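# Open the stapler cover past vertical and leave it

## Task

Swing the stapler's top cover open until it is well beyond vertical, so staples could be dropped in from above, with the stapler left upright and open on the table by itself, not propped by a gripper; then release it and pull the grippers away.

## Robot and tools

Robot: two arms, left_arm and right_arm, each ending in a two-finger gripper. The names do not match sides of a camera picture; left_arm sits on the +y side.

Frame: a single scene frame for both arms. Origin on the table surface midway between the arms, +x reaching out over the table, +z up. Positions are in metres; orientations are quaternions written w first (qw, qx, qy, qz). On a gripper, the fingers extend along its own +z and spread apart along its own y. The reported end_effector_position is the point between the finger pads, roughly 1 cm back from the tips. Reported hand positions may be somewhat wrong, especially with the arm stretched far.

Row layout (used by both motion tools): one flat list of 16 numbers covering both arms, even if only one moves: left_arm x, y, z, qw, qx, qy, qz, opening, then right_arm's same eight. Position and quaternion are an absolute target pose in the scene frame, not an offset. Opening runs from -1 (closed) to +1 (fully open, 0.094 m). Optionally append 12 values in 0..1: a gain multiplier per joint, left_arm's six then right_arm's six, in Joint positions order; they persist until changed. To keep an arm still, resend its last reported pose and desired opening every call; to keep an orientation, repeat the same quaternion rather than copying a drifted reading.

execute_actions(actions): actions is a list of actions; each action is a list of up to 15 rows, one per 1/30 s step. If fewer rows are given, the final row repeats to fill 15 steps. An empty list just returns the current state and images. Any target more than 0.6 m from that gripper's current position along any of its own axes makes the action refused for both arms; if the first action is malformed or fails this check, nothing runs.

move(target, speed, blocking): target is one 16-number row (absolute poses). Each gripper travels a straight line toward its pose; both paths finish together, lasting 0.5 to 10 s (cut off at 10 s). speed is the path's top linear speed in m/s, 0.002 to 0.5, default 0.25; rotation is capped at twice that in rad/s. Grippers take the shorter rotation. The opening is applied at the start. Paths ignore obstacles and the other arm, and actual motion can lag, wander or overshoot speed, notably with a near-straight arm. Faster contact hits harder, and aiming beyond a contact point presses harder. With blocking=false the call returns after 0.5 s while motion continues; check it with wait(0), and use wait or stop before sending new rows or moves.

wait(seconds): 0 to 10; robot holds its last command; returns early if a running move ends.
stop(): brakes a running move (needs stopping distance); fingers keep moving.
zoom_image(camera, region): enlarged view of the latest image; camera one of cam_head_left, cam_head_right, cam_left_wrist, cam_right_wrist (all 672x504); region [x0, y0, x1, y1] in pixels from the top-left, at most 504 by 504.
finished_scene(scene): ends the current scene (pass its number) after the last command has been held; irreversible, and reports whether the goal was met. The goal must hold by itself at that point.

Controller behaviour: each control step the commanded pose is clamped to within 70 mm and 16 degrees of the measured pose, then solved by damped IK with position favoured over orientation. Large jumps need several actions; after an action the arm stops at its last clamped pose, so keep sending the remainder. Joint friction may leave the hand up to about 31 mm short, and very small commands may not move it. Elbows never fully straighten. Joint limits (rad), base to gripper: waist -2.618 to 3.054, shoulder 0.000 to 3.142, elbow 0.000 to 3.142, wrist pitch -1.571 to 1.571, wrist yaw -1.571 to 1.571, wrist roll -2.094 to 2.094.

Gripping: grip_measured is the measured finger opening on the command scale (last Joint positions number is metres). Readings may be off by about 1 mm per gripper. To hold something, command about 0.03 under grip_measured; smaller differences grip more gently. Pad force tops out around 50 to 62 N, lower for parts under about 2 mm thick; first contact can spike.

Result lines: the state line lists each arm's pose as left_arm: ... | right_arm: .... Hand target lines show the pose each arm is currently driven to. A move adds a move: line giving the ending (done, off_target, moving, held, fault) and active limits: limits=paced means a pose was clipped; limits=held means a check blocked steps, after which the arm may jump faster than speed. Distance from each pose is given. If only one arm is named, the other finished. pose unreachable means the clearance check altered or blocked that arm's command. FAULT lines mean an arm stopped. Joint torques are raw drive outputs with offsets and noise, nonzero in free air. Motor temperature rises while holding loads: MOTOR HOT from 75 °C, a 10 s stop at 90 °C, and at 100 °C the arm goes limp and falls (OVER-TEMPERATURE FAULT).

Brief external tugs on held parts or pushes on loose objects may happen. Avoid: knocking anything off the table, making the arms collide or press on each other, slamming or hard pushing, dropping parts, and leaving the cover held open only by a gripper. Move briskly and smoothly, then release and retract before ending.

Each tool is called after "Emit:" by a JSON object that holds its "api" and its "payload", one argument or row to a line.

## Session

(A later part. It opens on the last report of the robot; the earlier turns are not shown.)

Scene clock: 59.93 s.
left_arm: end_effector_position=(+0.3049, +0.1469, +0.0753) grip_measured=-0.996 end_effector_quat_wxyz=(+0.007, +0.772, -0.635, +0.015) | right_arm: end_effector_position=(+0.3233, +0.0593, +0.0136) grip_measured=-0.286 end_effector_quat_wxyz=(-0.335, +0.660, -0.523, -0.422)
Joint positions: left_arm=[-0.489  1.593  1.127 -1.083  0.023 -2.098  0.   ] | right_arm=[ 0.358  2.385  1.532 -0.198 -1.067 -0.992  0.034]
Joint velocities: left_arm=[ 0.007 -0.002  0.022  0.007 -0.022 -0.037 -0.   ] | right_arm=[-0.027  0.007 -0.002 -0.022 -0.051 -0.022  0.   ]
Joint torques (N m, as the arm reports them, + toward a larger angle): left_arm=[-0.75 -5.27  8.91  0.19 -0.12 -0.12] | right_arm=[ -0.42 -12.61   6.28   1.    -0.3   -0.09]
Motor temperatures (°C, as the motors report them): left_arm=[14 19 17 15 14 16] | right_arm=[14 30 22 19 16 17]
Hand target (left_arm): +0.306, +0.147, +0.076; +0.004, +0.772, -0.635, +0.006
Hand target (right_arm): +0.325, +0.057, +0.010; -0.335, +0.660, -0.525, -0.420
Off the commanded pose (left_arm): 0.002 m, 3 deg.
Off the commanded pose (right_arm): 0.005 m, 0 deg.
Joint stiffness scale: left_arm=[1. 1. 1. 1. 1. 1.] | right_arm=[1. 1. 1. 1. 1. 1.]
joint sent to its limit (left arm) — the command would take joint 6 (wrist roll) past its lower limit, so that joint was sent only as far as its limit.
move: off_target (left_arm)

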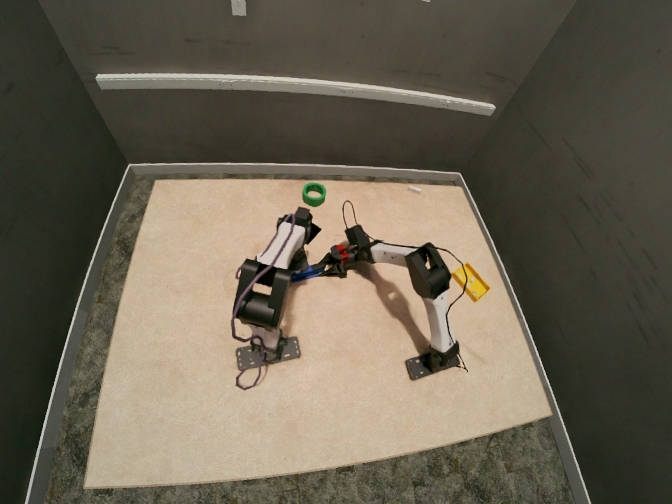

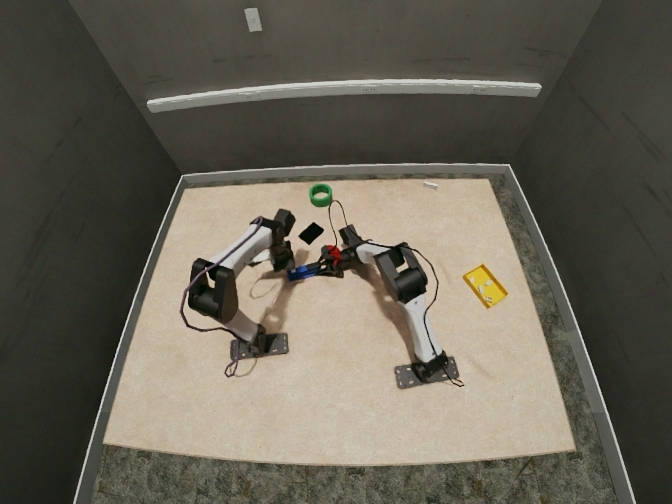

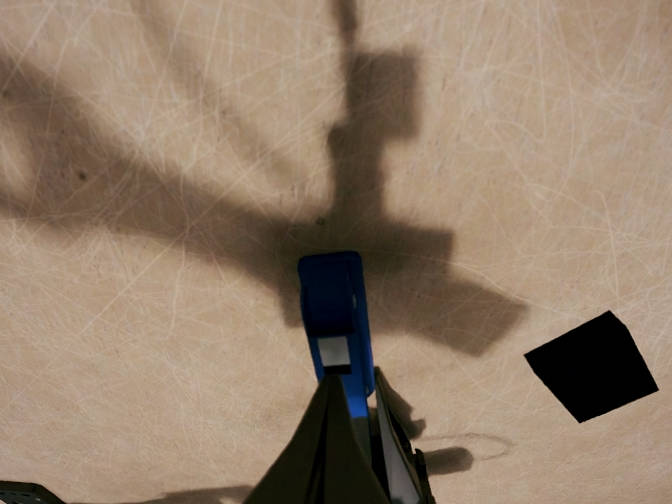

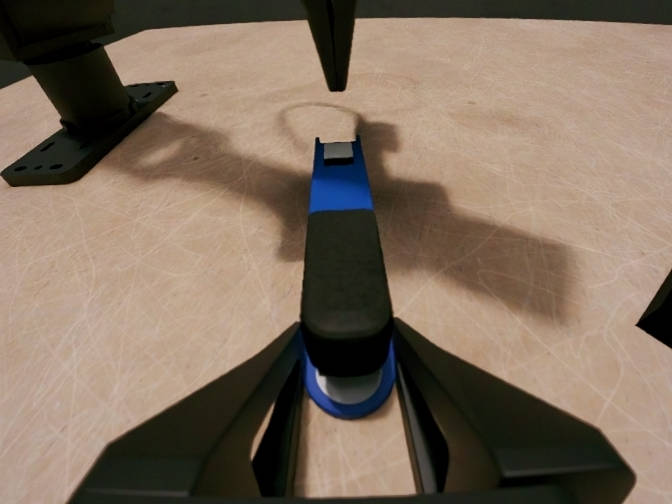

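Emit:
{"api": "move", "payload": {
  "target": [0.303,0.152,0.07,0,0.775,-0.632,0,0.2,0.325,0.057,0.010,-0.335,0.660,-0.525,-0.420,-0.33],
  "speed": 0.1
}}

Emit:
{"api": "move", "payload": {
  "target": [0.303,0.152,0.008,0,0.775,-0.632,0,0.2,0.325,0.057,0.010,-0.335,0.660,-0.525,-0.420,-0.33],
  "speed": 0.06
}}

Emit:
{"api": "move", "payload": {
  "target": [0.303,0.152,0.008,0,0.775,-0.632,0,-0.36,0.325,0.057,0.010,-0.335,0.660,-0.525,-0.420,-0.33]
}}

Emit:
{"api": "move", "payload": {
  "target": [0.303,0.152,0.008,0,0.775,-0.632,0,-0.36,0.323,0.059,0.014,-0.335,0.660,-0.525,-0.420,0]
}}

Emit:
{"api": "move", "payload": {
  "target": [0.303,0.152,0.008,0,0.775,-0.632,0,-0.36,0.323,0.062,0.044,-0.335,0.660,-0.525,-0.420,0],
  "speed": 0.06
}}

Emit:
{"api": "zoom_image", "payload": {
  "camera": "cam_head_right",
  "region": [260,220,360,295]
}}

Scene clock: 62.10 s.
left_arm: end_effector_position=(+0.3053, +0.1489, +0.0753) grip_measured=+0.198 end_effector_quat_wxyz=(+0.002, +0.772, -0.635, +0.012) | right_arm: end_effector_position=(+0.3233, +0.0593, +0.0136) grip_measured=-0.286 end_effector_quat_wxyz=(-0.335, +0.660, -0.523, -0.422)
Joint positions: left_arm=[-0.489  1.593  1.127 -1.084  0.012 -2.098  0.056] | right_arm=[ 0.358  2.385  1.532 -0.198 -1.067 -0.992  0.034]
Joint velocities: left_arm=[ 0.002  0.012 -0.007  0.022  0.007 -0.022  0.001] | right_arm=[ 0.012  0.012 -0.007  0.037 -0.037 -0.051  0.001]
Joint torques (N m, as the arm reports them, + toward a larger angle): left_arm=[-0.24 -5.61  6.36  0.37 -0.18 -0.12] | right_arm=[ -0.41 -12.63   6.3    1.    -0.3   -0.1 ]
Motor temperatures (°C, as the motors report them): left_arm=[14 19 17 15 14 16] | right_arm=[14 30 22 19 16 17]
Hand target (left_arm): +0.303, +0.152, +0.070; -0.000, +0.775, -0.632, +0.000
Hand target (right_arm): +0.325, +0.057, +0.010; -0.335, +0.660, -0.525, -0.420
Off the commanded pose (left_arm): 0.007 m, 1 deg.
Off the commanded pose (right_arm): 0.005 m, 0 deg.
Joint stiffness scale: left_arm=[1. 1. 1. 1. 1. 1.] | right_arm=[1. 1. 1. 1. 1. 1.]
joint sent to its limit (left arm) — the command would take joint 6 (wrist roll) past its lower limit, so that joint was sent only as far as its limit.
move: done

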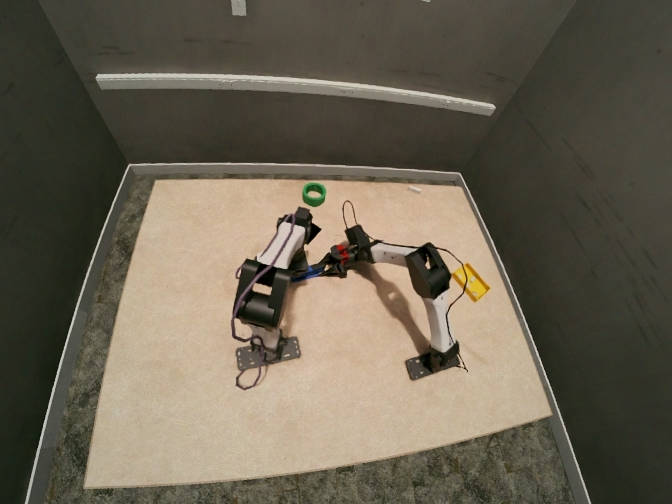

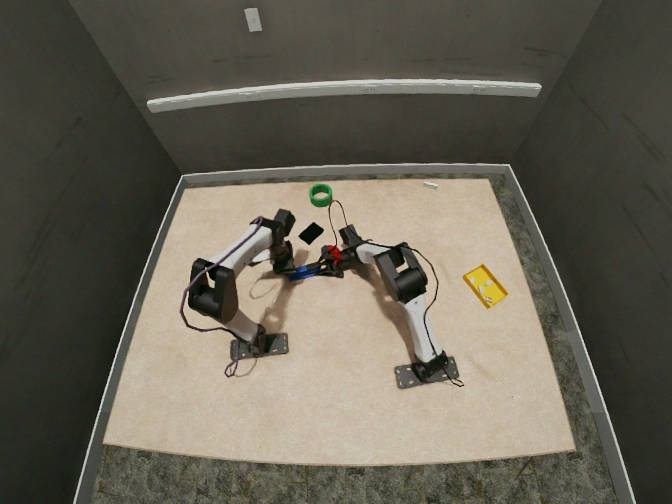

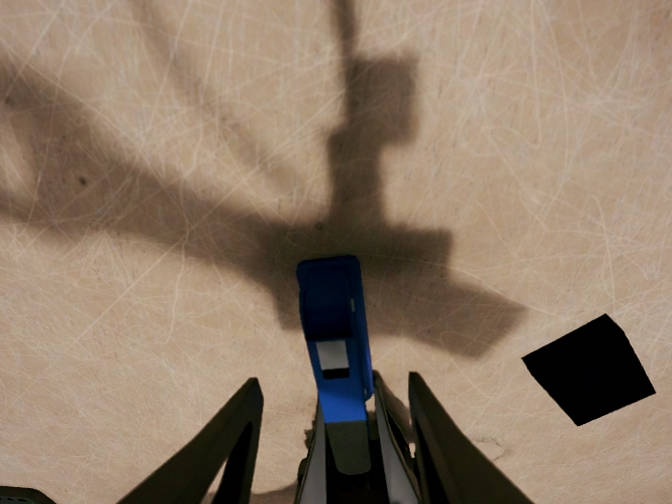

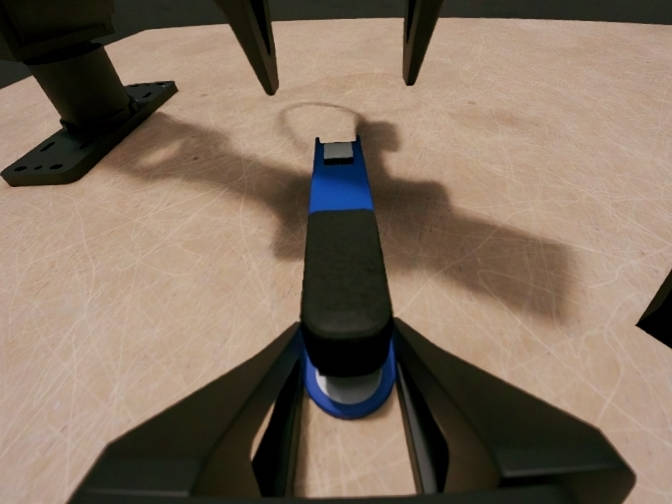

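Scene clock: 63.70 s.
left_arm: end_effector_position=(+0.3032, +0.1497, +0.0155) grip_measured=+0.198 end_effector_quat_wxyz=(+0.003, +0.772, -0.635, +0.007) | right_arm: end_effector_position=(+0.3233, +0.0593, +0.0136) grip_measured=-0.286 end_effector_quat_wxyz=(-0.335, +0.660, -0.523, -0.422)
Joint positions: left_arm=[-0.489  1.675  0.963 -0.848  0.011 -2.098  0.056] | right_arm=[ 0.358  2.385  1.532 -0.198 -1.067 -0.992  0.034]
Joint velocities: left_arm=[ 0.002  0.012 -0.012 -0.022  0.037 -0.007  0.   ] | right_arm=[ 0.007  0.007  0.007 -0.022 -0.022  0.095 -0.001]
Joint torques (N m, as the arm reports them, + toward a larger angle): left_arm=[-0.21 -5.75  5.22  0.54 -0.18 -0.12] | right_arm=[ -0.43 -12.61   6.29   1.01  -0.3   -0.09]
Motor temperatures (°C, as the motors report them): left_arm=[14 19 17 15 14 16] | right_arm=[14 31 22 19 16 17]
Hand target (left_arm): +0.302, +0.152, +0.009; +0.000, +0.775, -0.632, -0.000
Hand target (right_arm): +0.325, +0.057, +0.010; -0.335, +0.660, -0.525, -0.420
Off the commanded pose (left_arm): 0.008 m, 1 deg.
Off the commanded pose (right_arm): 0.005 m, 0 deg.
Joint stiffness scale: left_arm=[1. 1. 1. 1. 1. 1.] | right_arm=[1. 1. 1. 1. 1. 1.]
joint sent to its limit (left arm) — the command would take joint 6 (wrist roll) past its lower limit, so that joint was sent only as far as its limit.
move: done

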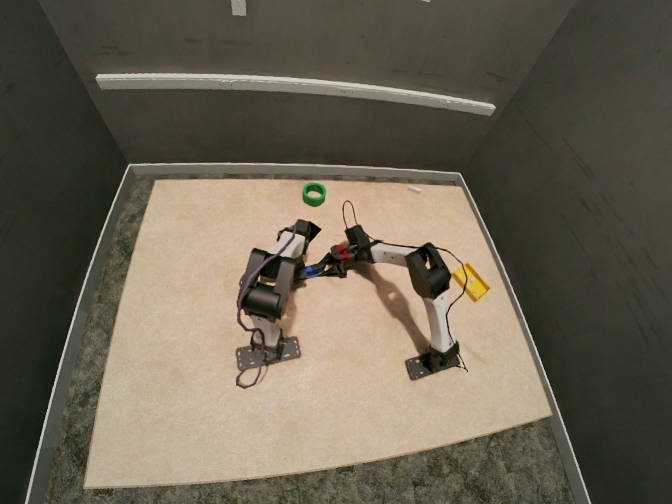

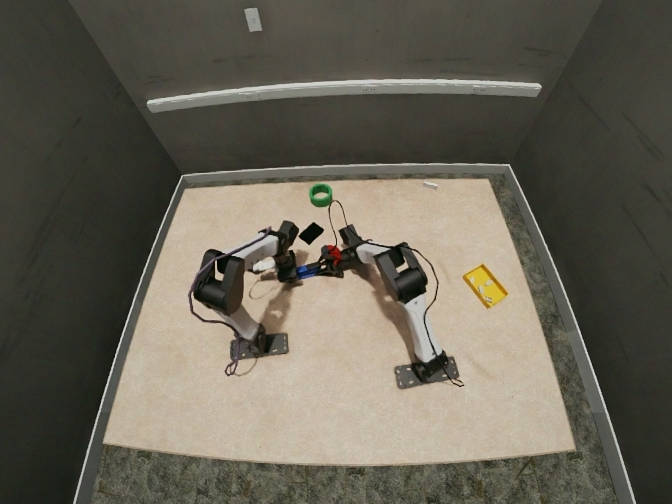

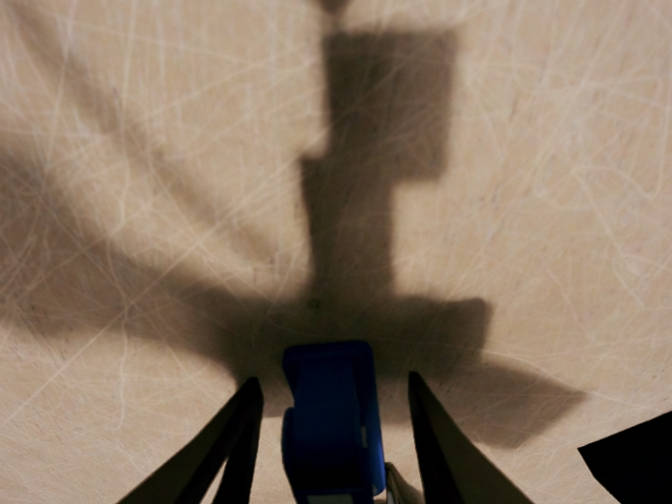

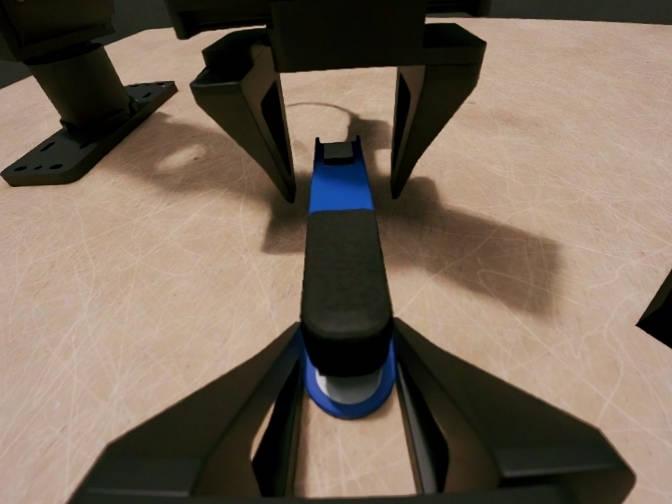

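Scene clock: 64.40 s.
left_arm: end_effector_position=(+0.3039, +0.1495, +0.0155) grip_measured=-0.358 end_effector_quat_wxyz=(+0.003, +0.772, -0.635, +0.008) | right_arm: end_effector_position=(+0.3233, +0.0593, +0.0136) grip_measured=-0.286 end_effector_quat_wxyz=(-0.335, +0.660, -0.523, -0.422)
Joint positions: left_arm=[-0.489  1.675  0.963 -0.846  0.011 -2.098  0.03 ] | right_arm=[ 0.358  2.385  1.532 -0.198 -1.067 -0.992  0.034]
Joint velocities: left_arm=[-0.022 -0.007 -0.012 -0.022 -0.051  0.007 -0.001] | right_arm=[-0.017 -0.007 -0.027  0.022  0.022  0.007 -0.001]
Joint torques (N m, as the arm reports them, + toward a larger angle): left_arm=[-0.22 -5.43  5.56  0.57 -0.18 -0.12] | right_arm=[ -0.43 -12.62   6.31   1.    -0.3   -0.1 ]
Motor temperatures (°C, as the motors report them): left_arm=[14 19 17 15 14 16] | right_arm=[14 31 22 19 16 17]
Hand target (left_arm): +0.303, +0.152, +0.008; +0.000, +0.775, -0.632, +0.000
Hand target (right_arm): +0.325, +0.057, +0.010; -0.335, +0.660, -0.525, -0.420
Off the commanded pose (left_arm): 0.008 m, 1 deg.
Off the commanded pose (right_arm): 0.005 m, 0 deg.
Joint stiffness scale: left_arm=[1. 1. 1. 1. 1. 1.] | right_arm=[1. 1. 1. 1. 1. 1.]
joint sent to its limit (left arm) — the command would take joint 6 (wrist roll) past its lower limit, so that joint was sent only as far as its limit.
move: done

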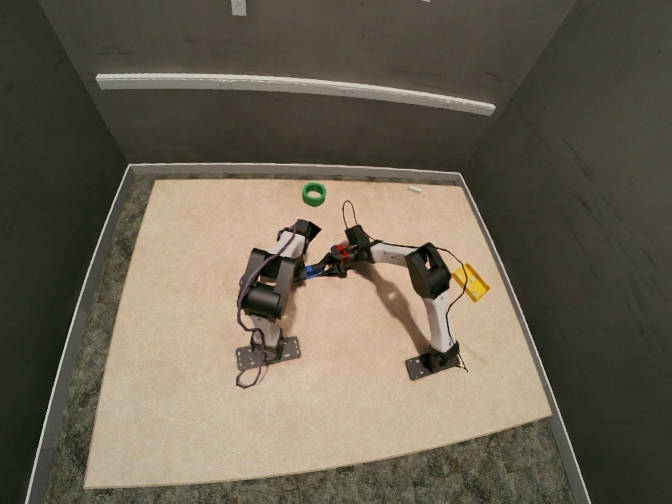

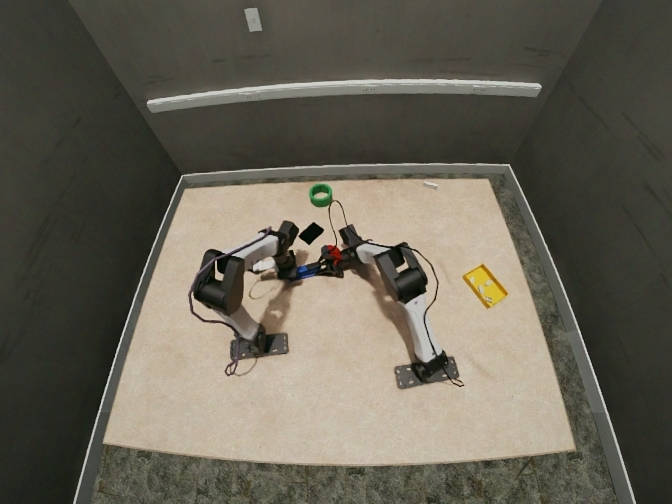

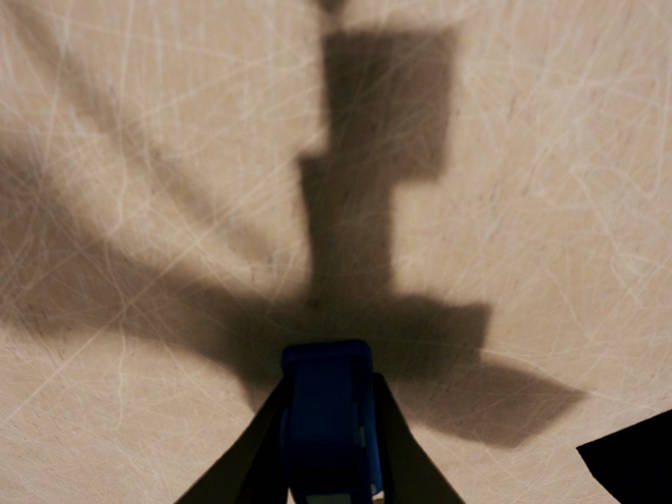

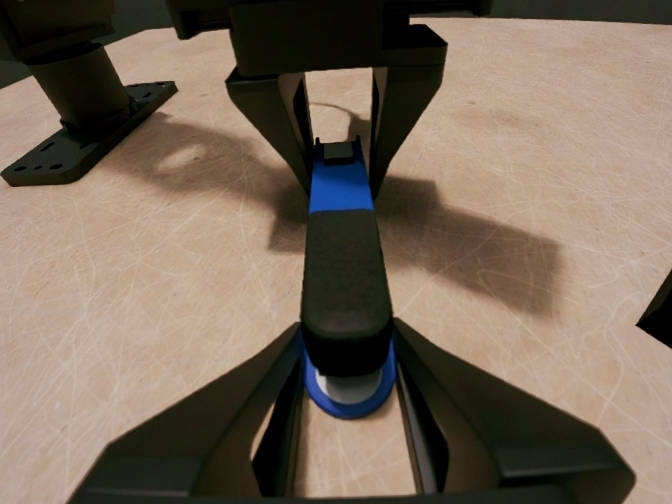

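Scene clock: 65.10 s.
left_arm: end_effector_position=(+0.3039, +0.1495, +0.0155) grip_measured=-0.358 end_effector_quat_wxyz=(+0.003, +0.772, -0.635, +0.008) | right_arm: end_effector_position=(+0.3233, +0.0592, +0.0135) grip_measured=-0.002 end_effector_quat_wxyz=(-0.335, +0.660, -0.523, -0.422)
Joint positions: left_arm=[-0.489  1.675  0.963 -0.846  0.011 -2.098  0.03 ] | right_arm=[ 0.358  2.385  1.532 -0.198 -1.066 -0.992  0.047]
Joint velocities: left_arm=[ 0.002 -0.002  0.012 -0.007 -0.11  -0.007 -0.001] | right_arm=[-0.007  0.022 -0.002  0.007  0.007 -0.095 -0.001]
Joint torques (N m, as the arm reports them, + toward a larger angle): left_arm=[-0.21 -5.44  5.58  0.57 -0.18 -0.12] | right_arm=[  0.08 -13.54   5.79   1.03  -0.29   0.01]
Motor temperatures (°C, as the motors report them): left_arm=[14 19 17 15 14 16] | right_arm=[14 31 22 19 16 17]
Hand target (left_arm): +0.303, +0.152, +0.008; +0.000, +0.775, -0.632, +0.000
Hand target (right_arm): +0.323, +0.059, +0.014; -0.335, +0.660, -0.525, -0.420
Off the commanded pose (left_arm): 0.008 m, 1 deg.
Off the commanded pose (right_arm): 0.001 m, 0 deg.
Joint stiffness scale: left_arm=[1. 1. 1. 1. 1. 1.] | right_arm=[1. 1. 1. 1. 1. 1.]
joint sent to its limit (left arm) — the command would take joint 6 (wrist roll) past its lower limit, so that joint was sent only as far as its limit.
move: done

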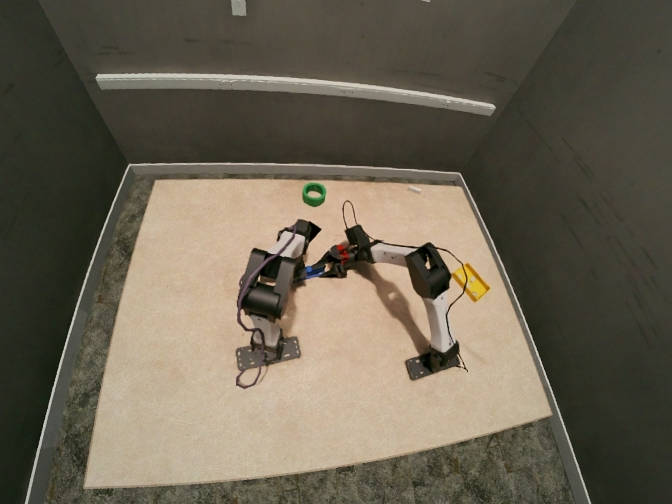

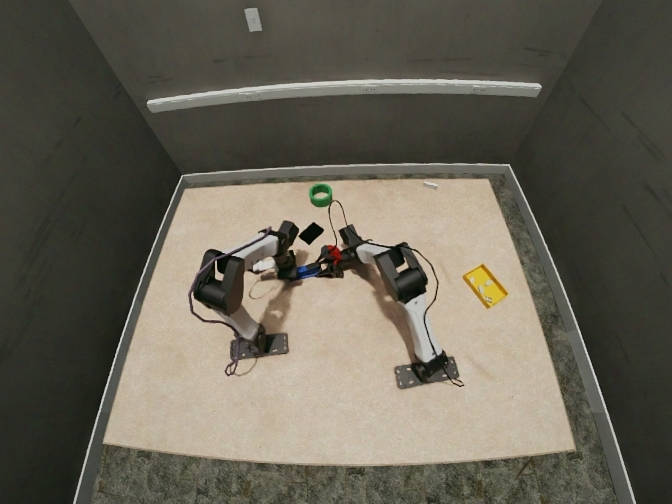

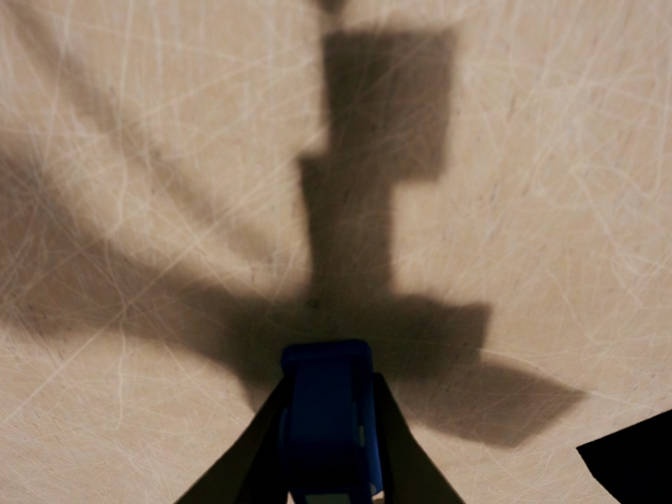

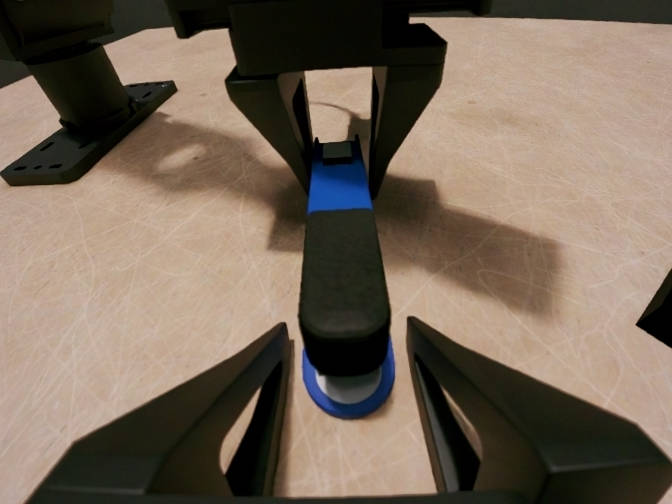

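Scene clock: 65.93 s.
left_arm: end_effector_position=(+0.3039, +0.1495, +0.0155) grip_measured=-0.358 end_effector_quat_wxyz=(+0.003, +0.772, -0.635, +0.008) | right_arm: end_effector_position=(+0.3203, +0.0573, +0.0319) grip_measured=-0.002 end_effector_quat_wxyz=(-0.329, +0.658, -0.529, -0.423)
Joint positions: left_arm=[-0.489  1.675  0.963 -0.846  0.011 -2.098  0.03 ] | right_arm=[ 0.358  2.335  1.532 -0.259 -1.063 -0.987  0.047]
Joint velocities: left_arm=[-0.007 -0.007 -0.007  0.022 -0.022 -0.007 -0.   ] | right_arm=[-0.012 -0.002 -0.002 -0.007  0.022 -0.051 -0.   ]
Joint torques (N m, as the arm reports them, + toward a larger angle): left_arm=[-0.21 -5.43  5.57  0.57 -0.18 -0.12] | right_arm=[  0.58 -14.1    7.98   0.93  -0.29   0.08]
Motor temperatures (°C, as the motors report them): left_arm=[14 19 17 15 14 16] | right_arm=[14 31 22 19 16 17]
Hand target (left_arm): +0.303, +0.152, +0.008; +0.000, +0.775, -0.632, +0.000
Hand target (right_arm): +0.323, +0.062, +0.044; -0.335, +0.660, -0.525, -0.420
Off the commanded pose (left_arm): 0.008 m, 1 deg.
Off the commanded pose (right_arm): 0.013 m, 1 deg.
Joint stiffness scale: left_arm=[1. 1. 1. 1. 1. 1.] | right_arm=[1. 1. 1. 1. 1. 1.]
joint sent to its limit (left arm) — the command would take joint 6 (wrist roll) past its lower limit, so that joint was sent only as far as its limit.
move: off_target (right_arm)

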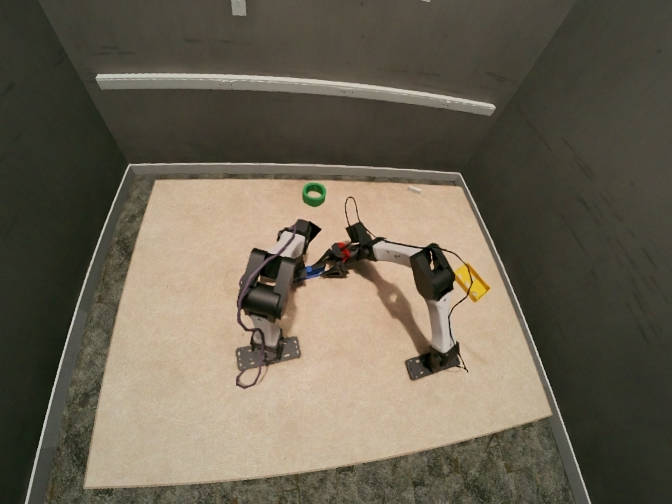

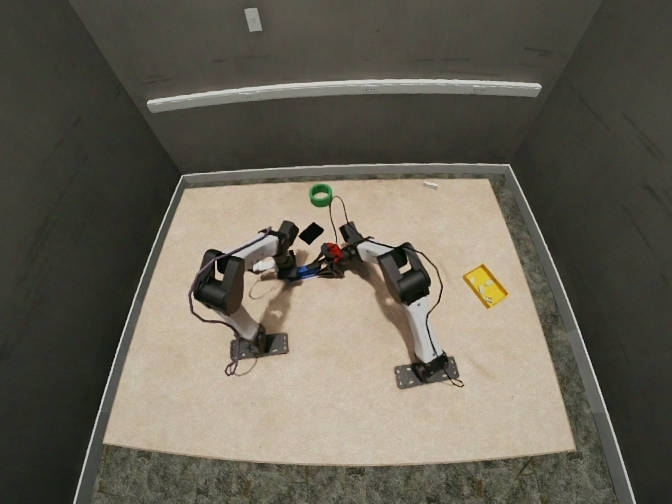

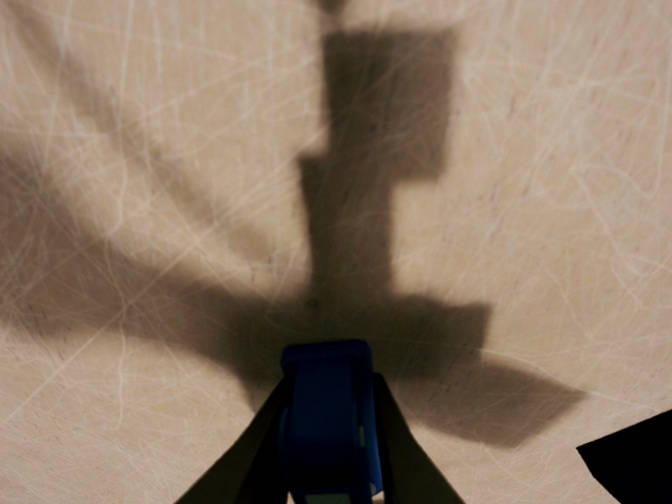

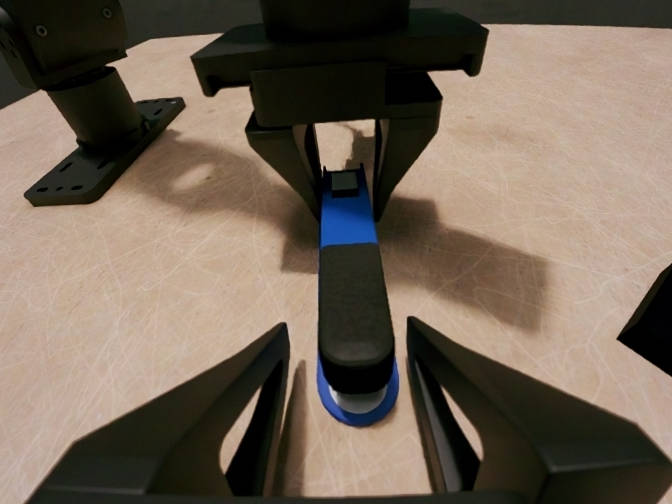

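Region (260, 220, 360, 295) of cam_head_right's 672x504 image, scaled by 5.040, with more detail than that image has; it fills the top 378 rows of this view, and the rest is white.

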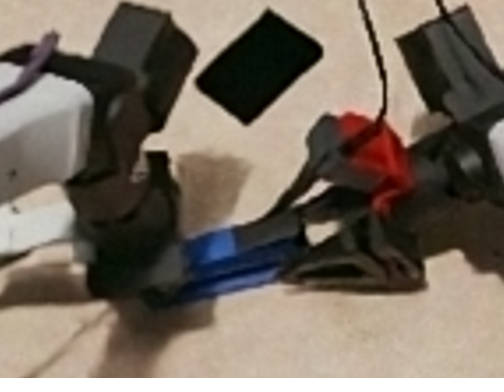

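Emit:
{"api": "move", "payload": {
  "target": [0.303,0.15,0.008,0,0.775,-0.632,0,-0.55,0.327,0.066,0.044,-0.335,0.660,-0.525,-0.420,0],
  "speed": 0.04
}}

Emit:
{"api": "move", "payload": {
  "target": [0.303,0.15,0.008,0,0.775,-0.632,0,-0.55,0.327,0.066,0.044,-0.335,0.660,-0.525,-0.420,-0.6]
}}

Emit:
{"api": "move", "payload": {
  "target": [0.303,0.15,0.008,0,0.775,-0.632,0,-0.55,0.325,0.07,0.075,-0.30,0.683,-0.548,-0.375,-0.6],
  "speed": 0.03
}}

Emit:
{"api": "zoom_image", "payload": {
  "camera": "cam_head_right",
  "region": [260,220,360,295]
}}

Scene clock: 67.33 s.
left_arm: end_effector_position=(+0.3038, +0.1496, +0.0152) grip_measured=-0.532 end_effector_quat_wxyz=(+0.003, +0.773, -0.635, +0.007) | right_arm: end_effector_position=(+0.3246, +0.0595, +0.0376) grip_measured=-0.002 end_effector_quat_wxyz=(-0.333, +0.658, -0.528, -0.422)
Joint positions: left_arm=[-0.489  1.676  0.963 -0.846  0.011 -2.099  0.022] | right_arm=[ 0.358  2.335  1.555 -0.27  -1.061 -0.981  0.047]
Joint velocities: left_arm=[-0.017 -0.002 -0.002  0.022 -0.066  0.051 -0.001] | right_arm=[ 0.017 -0.012 -0.002  0.022  0.022 -0.051 -0.   ]
Joint torques (N m, as the arm reports them, + toward a larger angle): left_arm=[-0.53 -5.34  5.8   0.57 -0.15 -0.11] | right_arm=[  0.92 -12.98   8.68   0.93  -0.28   0.08]
Motor temperatures (°C, as the motors report them): left_arm=[14 19 17 15 14 16] | right_arm=[14 31 22 19 16 17]
Hand target (left_arm): +0.303, +0.150, +0.008; +0.001, +0.773, -0.634, +0.000
Hand target (right_arm): +0.327, +0.066, +0.044; -0.336, +0.660, -0.525, -0.420
Off the commanded pose (left_arm): 0.007 m, 1 deg.
Off the commanded pose (right_arm): 0.009 m, 1 deg.
Joint stiffness scale: left_arm=[1. 1. 1. 1. 1. 1.] | right_arm=[1. 1. 1. 1. 1. 1.]
joint sent to its limit (left arm) — the command would take joint 6 (wrist roll) past its lower limit, so that joint was sent only as far as its limit.
move: done

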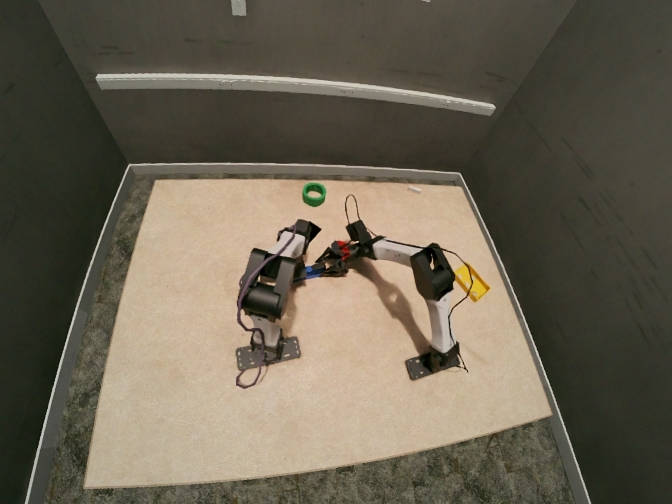

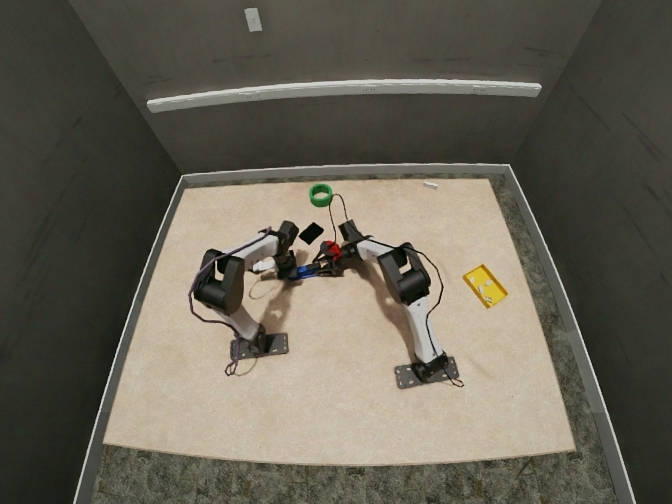

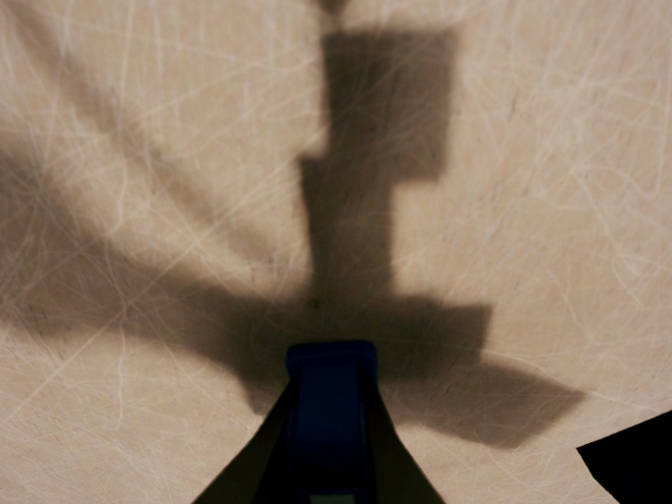

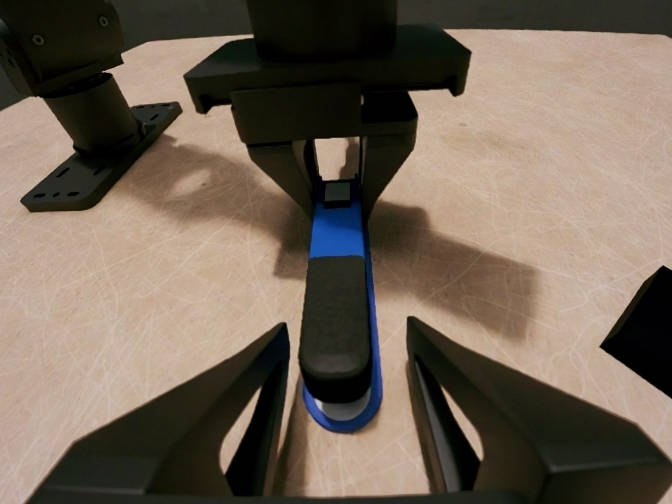

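Scene clock: 68.03 s.
left_arm: end_effector_position=(+0.3048, +0.1500, +0.0152) grip_measured=-0.532 end_effector_quat_wxyz=(+0.001, +0.775, -0.632, +0.009) | right_arm: end_effector_position=(+0.3235, +0.0594, +0.0375) grip_measured=-0.528 end_effector_quat_wxyz=(-0.331, +0.657, -0.529, -0.424)
Joint positions: left_arm=[-0.488  1.676  0.963 -0.842  0.009 -2.105  0.022] | right_arm=[ 0.359  2.335  1.555 -0.275 -1.064 -0.981  0.022]
Joint velocities: left_arm=[-0.002 -0.002 -0.002 -0.007  0.007 -0.022 -0.001] | right_arm=[ 0.002 -0.007 -0.002  0.022  0.051 -0.022  0.   ]
Joint torques (N m, as the arm reports them, + toward a larger angle): left_arm=[-0.61 -5.35  5.8   0.54 -0.13 -0.05] | right_arm=[  0.85 -12.97   8.71   0.97  -0.26   0.08]
Motor temperatures (°C, as the motors report them): left_arm=[14 19 17 15 14 16] | right_arm=[14 31 22 19 16 17]
Hand target (left_arm): +0.303, +0.150, +0.008; +0.001, +0.773, -0.634, +0.000
Hand target (right_arm): +0.327, +0.066, +0.044; -0.335, +0.660, -0.525, -0.420
Off the commanded pose (left_arm): 0.007 m, 1 deg.
Off the commanded pose (right_arm): 0.010 m, 1 deg.
Joint stiffness scale: left_arm=[1. 1. 1. 1. 1. 1.] | right_arm=[1. 1. 1. 1. 1. 1.]
joint sent to its limit (left arm) — the command would take joint 6 (wrist roll) past its lower limit, so that joint was sent only as far as its limit.
move: done

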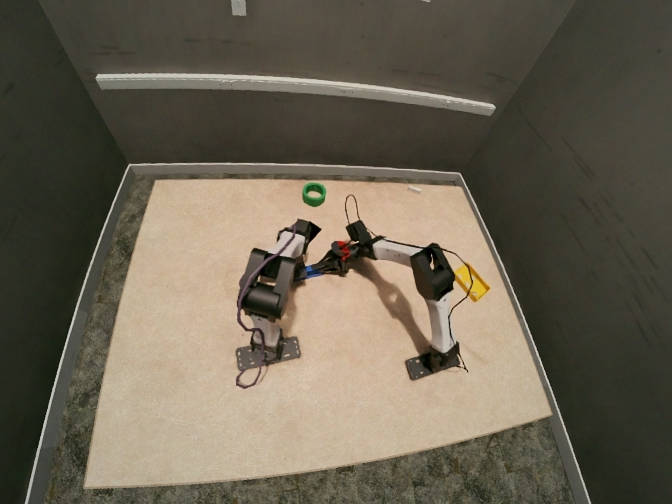

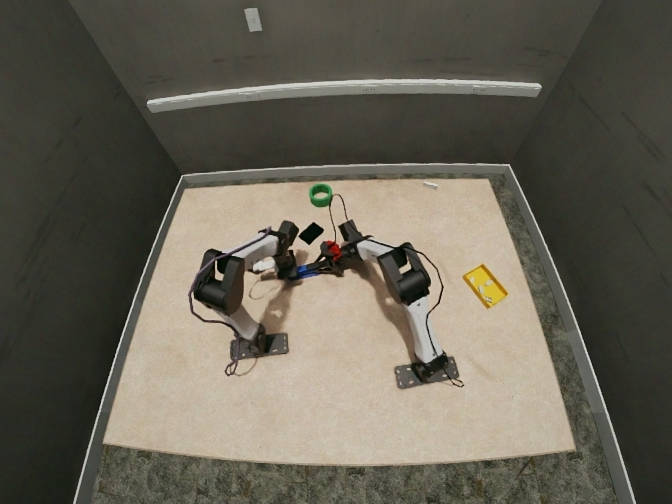

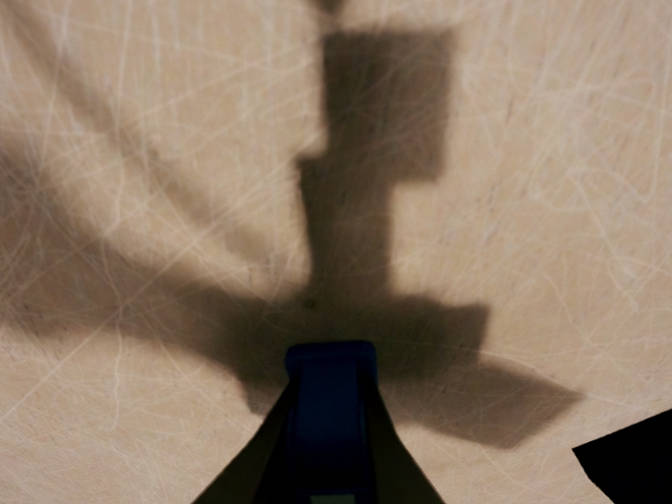

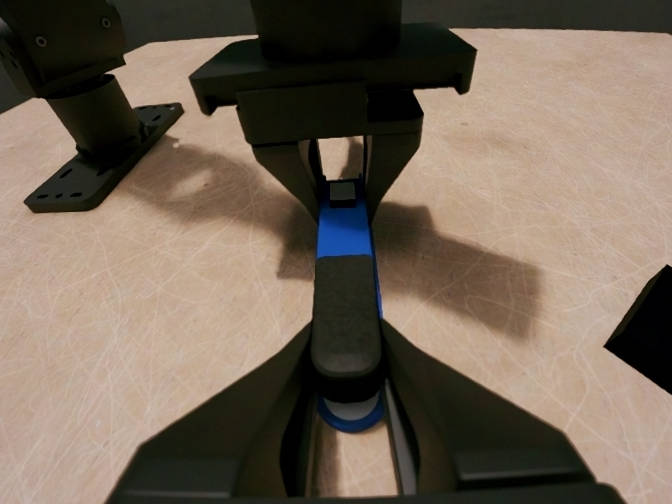

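Scene clock: 70.50 s.
left_arm: end_effector_position=(+0.3044, +0.1518, +0.0152) grip_measured=-0.532 end_effector_quat_wxyz=(+0.001, +0.776, -0.630, +0.006) | right_arm: end_effector_position=(+0.3221, +0.0613, +0.0473) grip_measured=-0.528 end_effector_quat_wxyz=(-0.286, +0.680, -0.560, -0.378)
Joint positions: left_arm=[-0.483  1.676  0.963 -0.846  0.006 -2.105  0.022] | right_arm=[ 0.39   2.309  1.666 -0.515 -0.925 -1.028  0.022]
Joint velocities: left_arm=[ 0.007  0.002  0.012 -0.022  0.007  0.007  0.   ] | right_arm=[ 0.002  0.007  0.032 -0.037  0.022 -0.007 -0.001]
Joint torques (N m, as the arm reports them, + toward a larger angle): left_arm=[-0.92 -5.37  5.81  0.57 -0.13 -0.05] | right_arm=[  0.97 -15.75   9.79   0.71  -0.37   0.12]
Motor temperatures (°C, as the motors report them): left_arm=[14 19 17 15 14 16] | right_arm=[14 32 23 19 16 17]
Hand target (left_arm): +0.303, +0.150, +0.008; +0.001, +0.773, -0.634, +0.000
Hand target (right_arm): +0.324, +0.069, +0.075; -0.301, +0.684, -0.549, -0.375
Off the commanded pose (left_arm): 0.008 m, 1 deg.
Off the commanded pose (right_arm): 0.029 m, 2 deg.
Joint stiffness scale: left_arm=[1. 1. 1. 1. 1. 1.] | right_arm=[1. 1. 1. 1. 1. 1.]
joint sent to its limit (left arm) — the command would take joint 6 (wrist roll) past its lower limit, so that joint was sent only as far as its limit.
move: off_target (right_arm)

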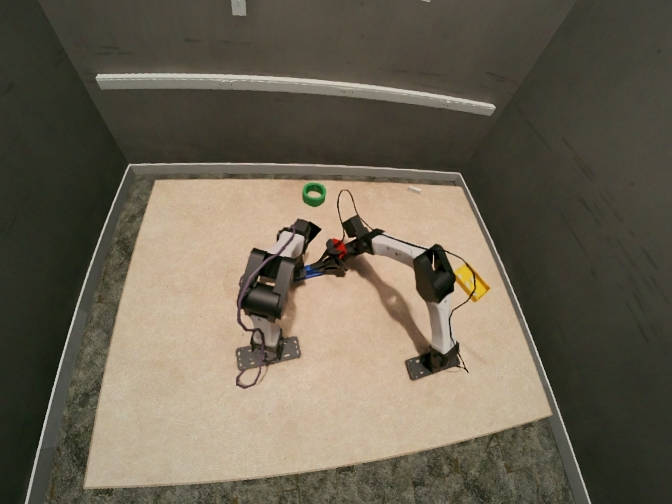

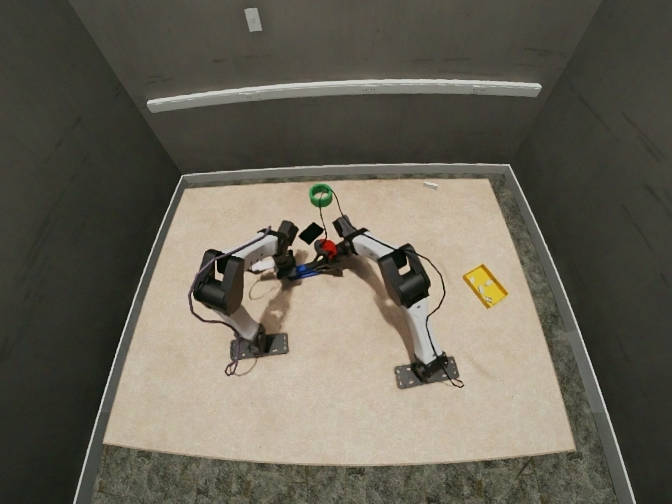

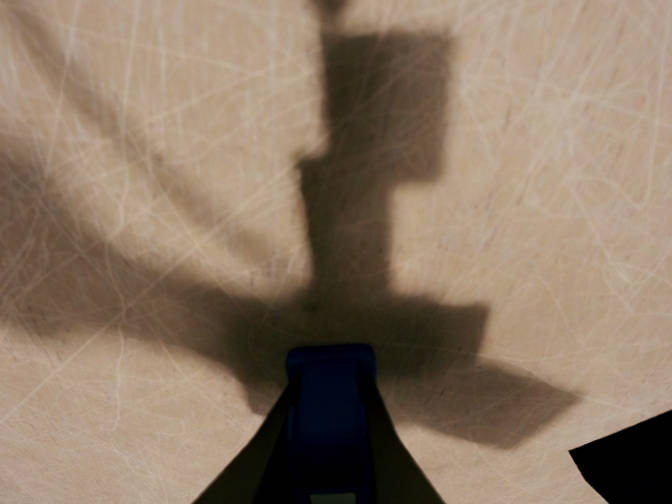

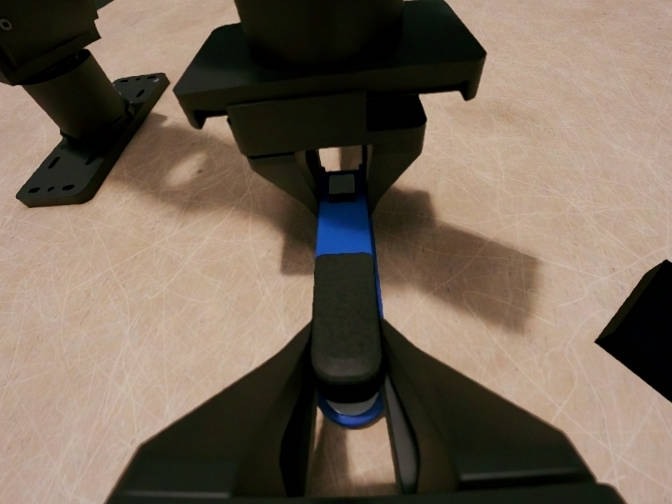

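Region (260, 220, 360, 295) of cam_head_right's 672x504 image, scaled by 5.040, with more detail than that image has; it fills the top 378 rows of this view, and the rest is white.

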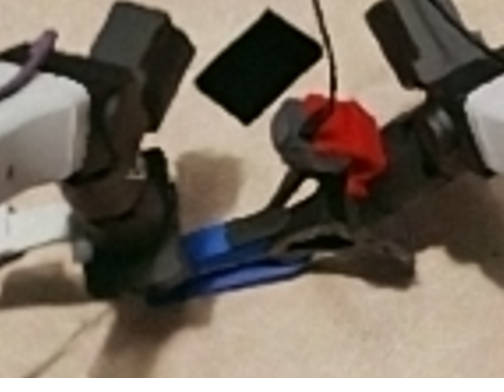

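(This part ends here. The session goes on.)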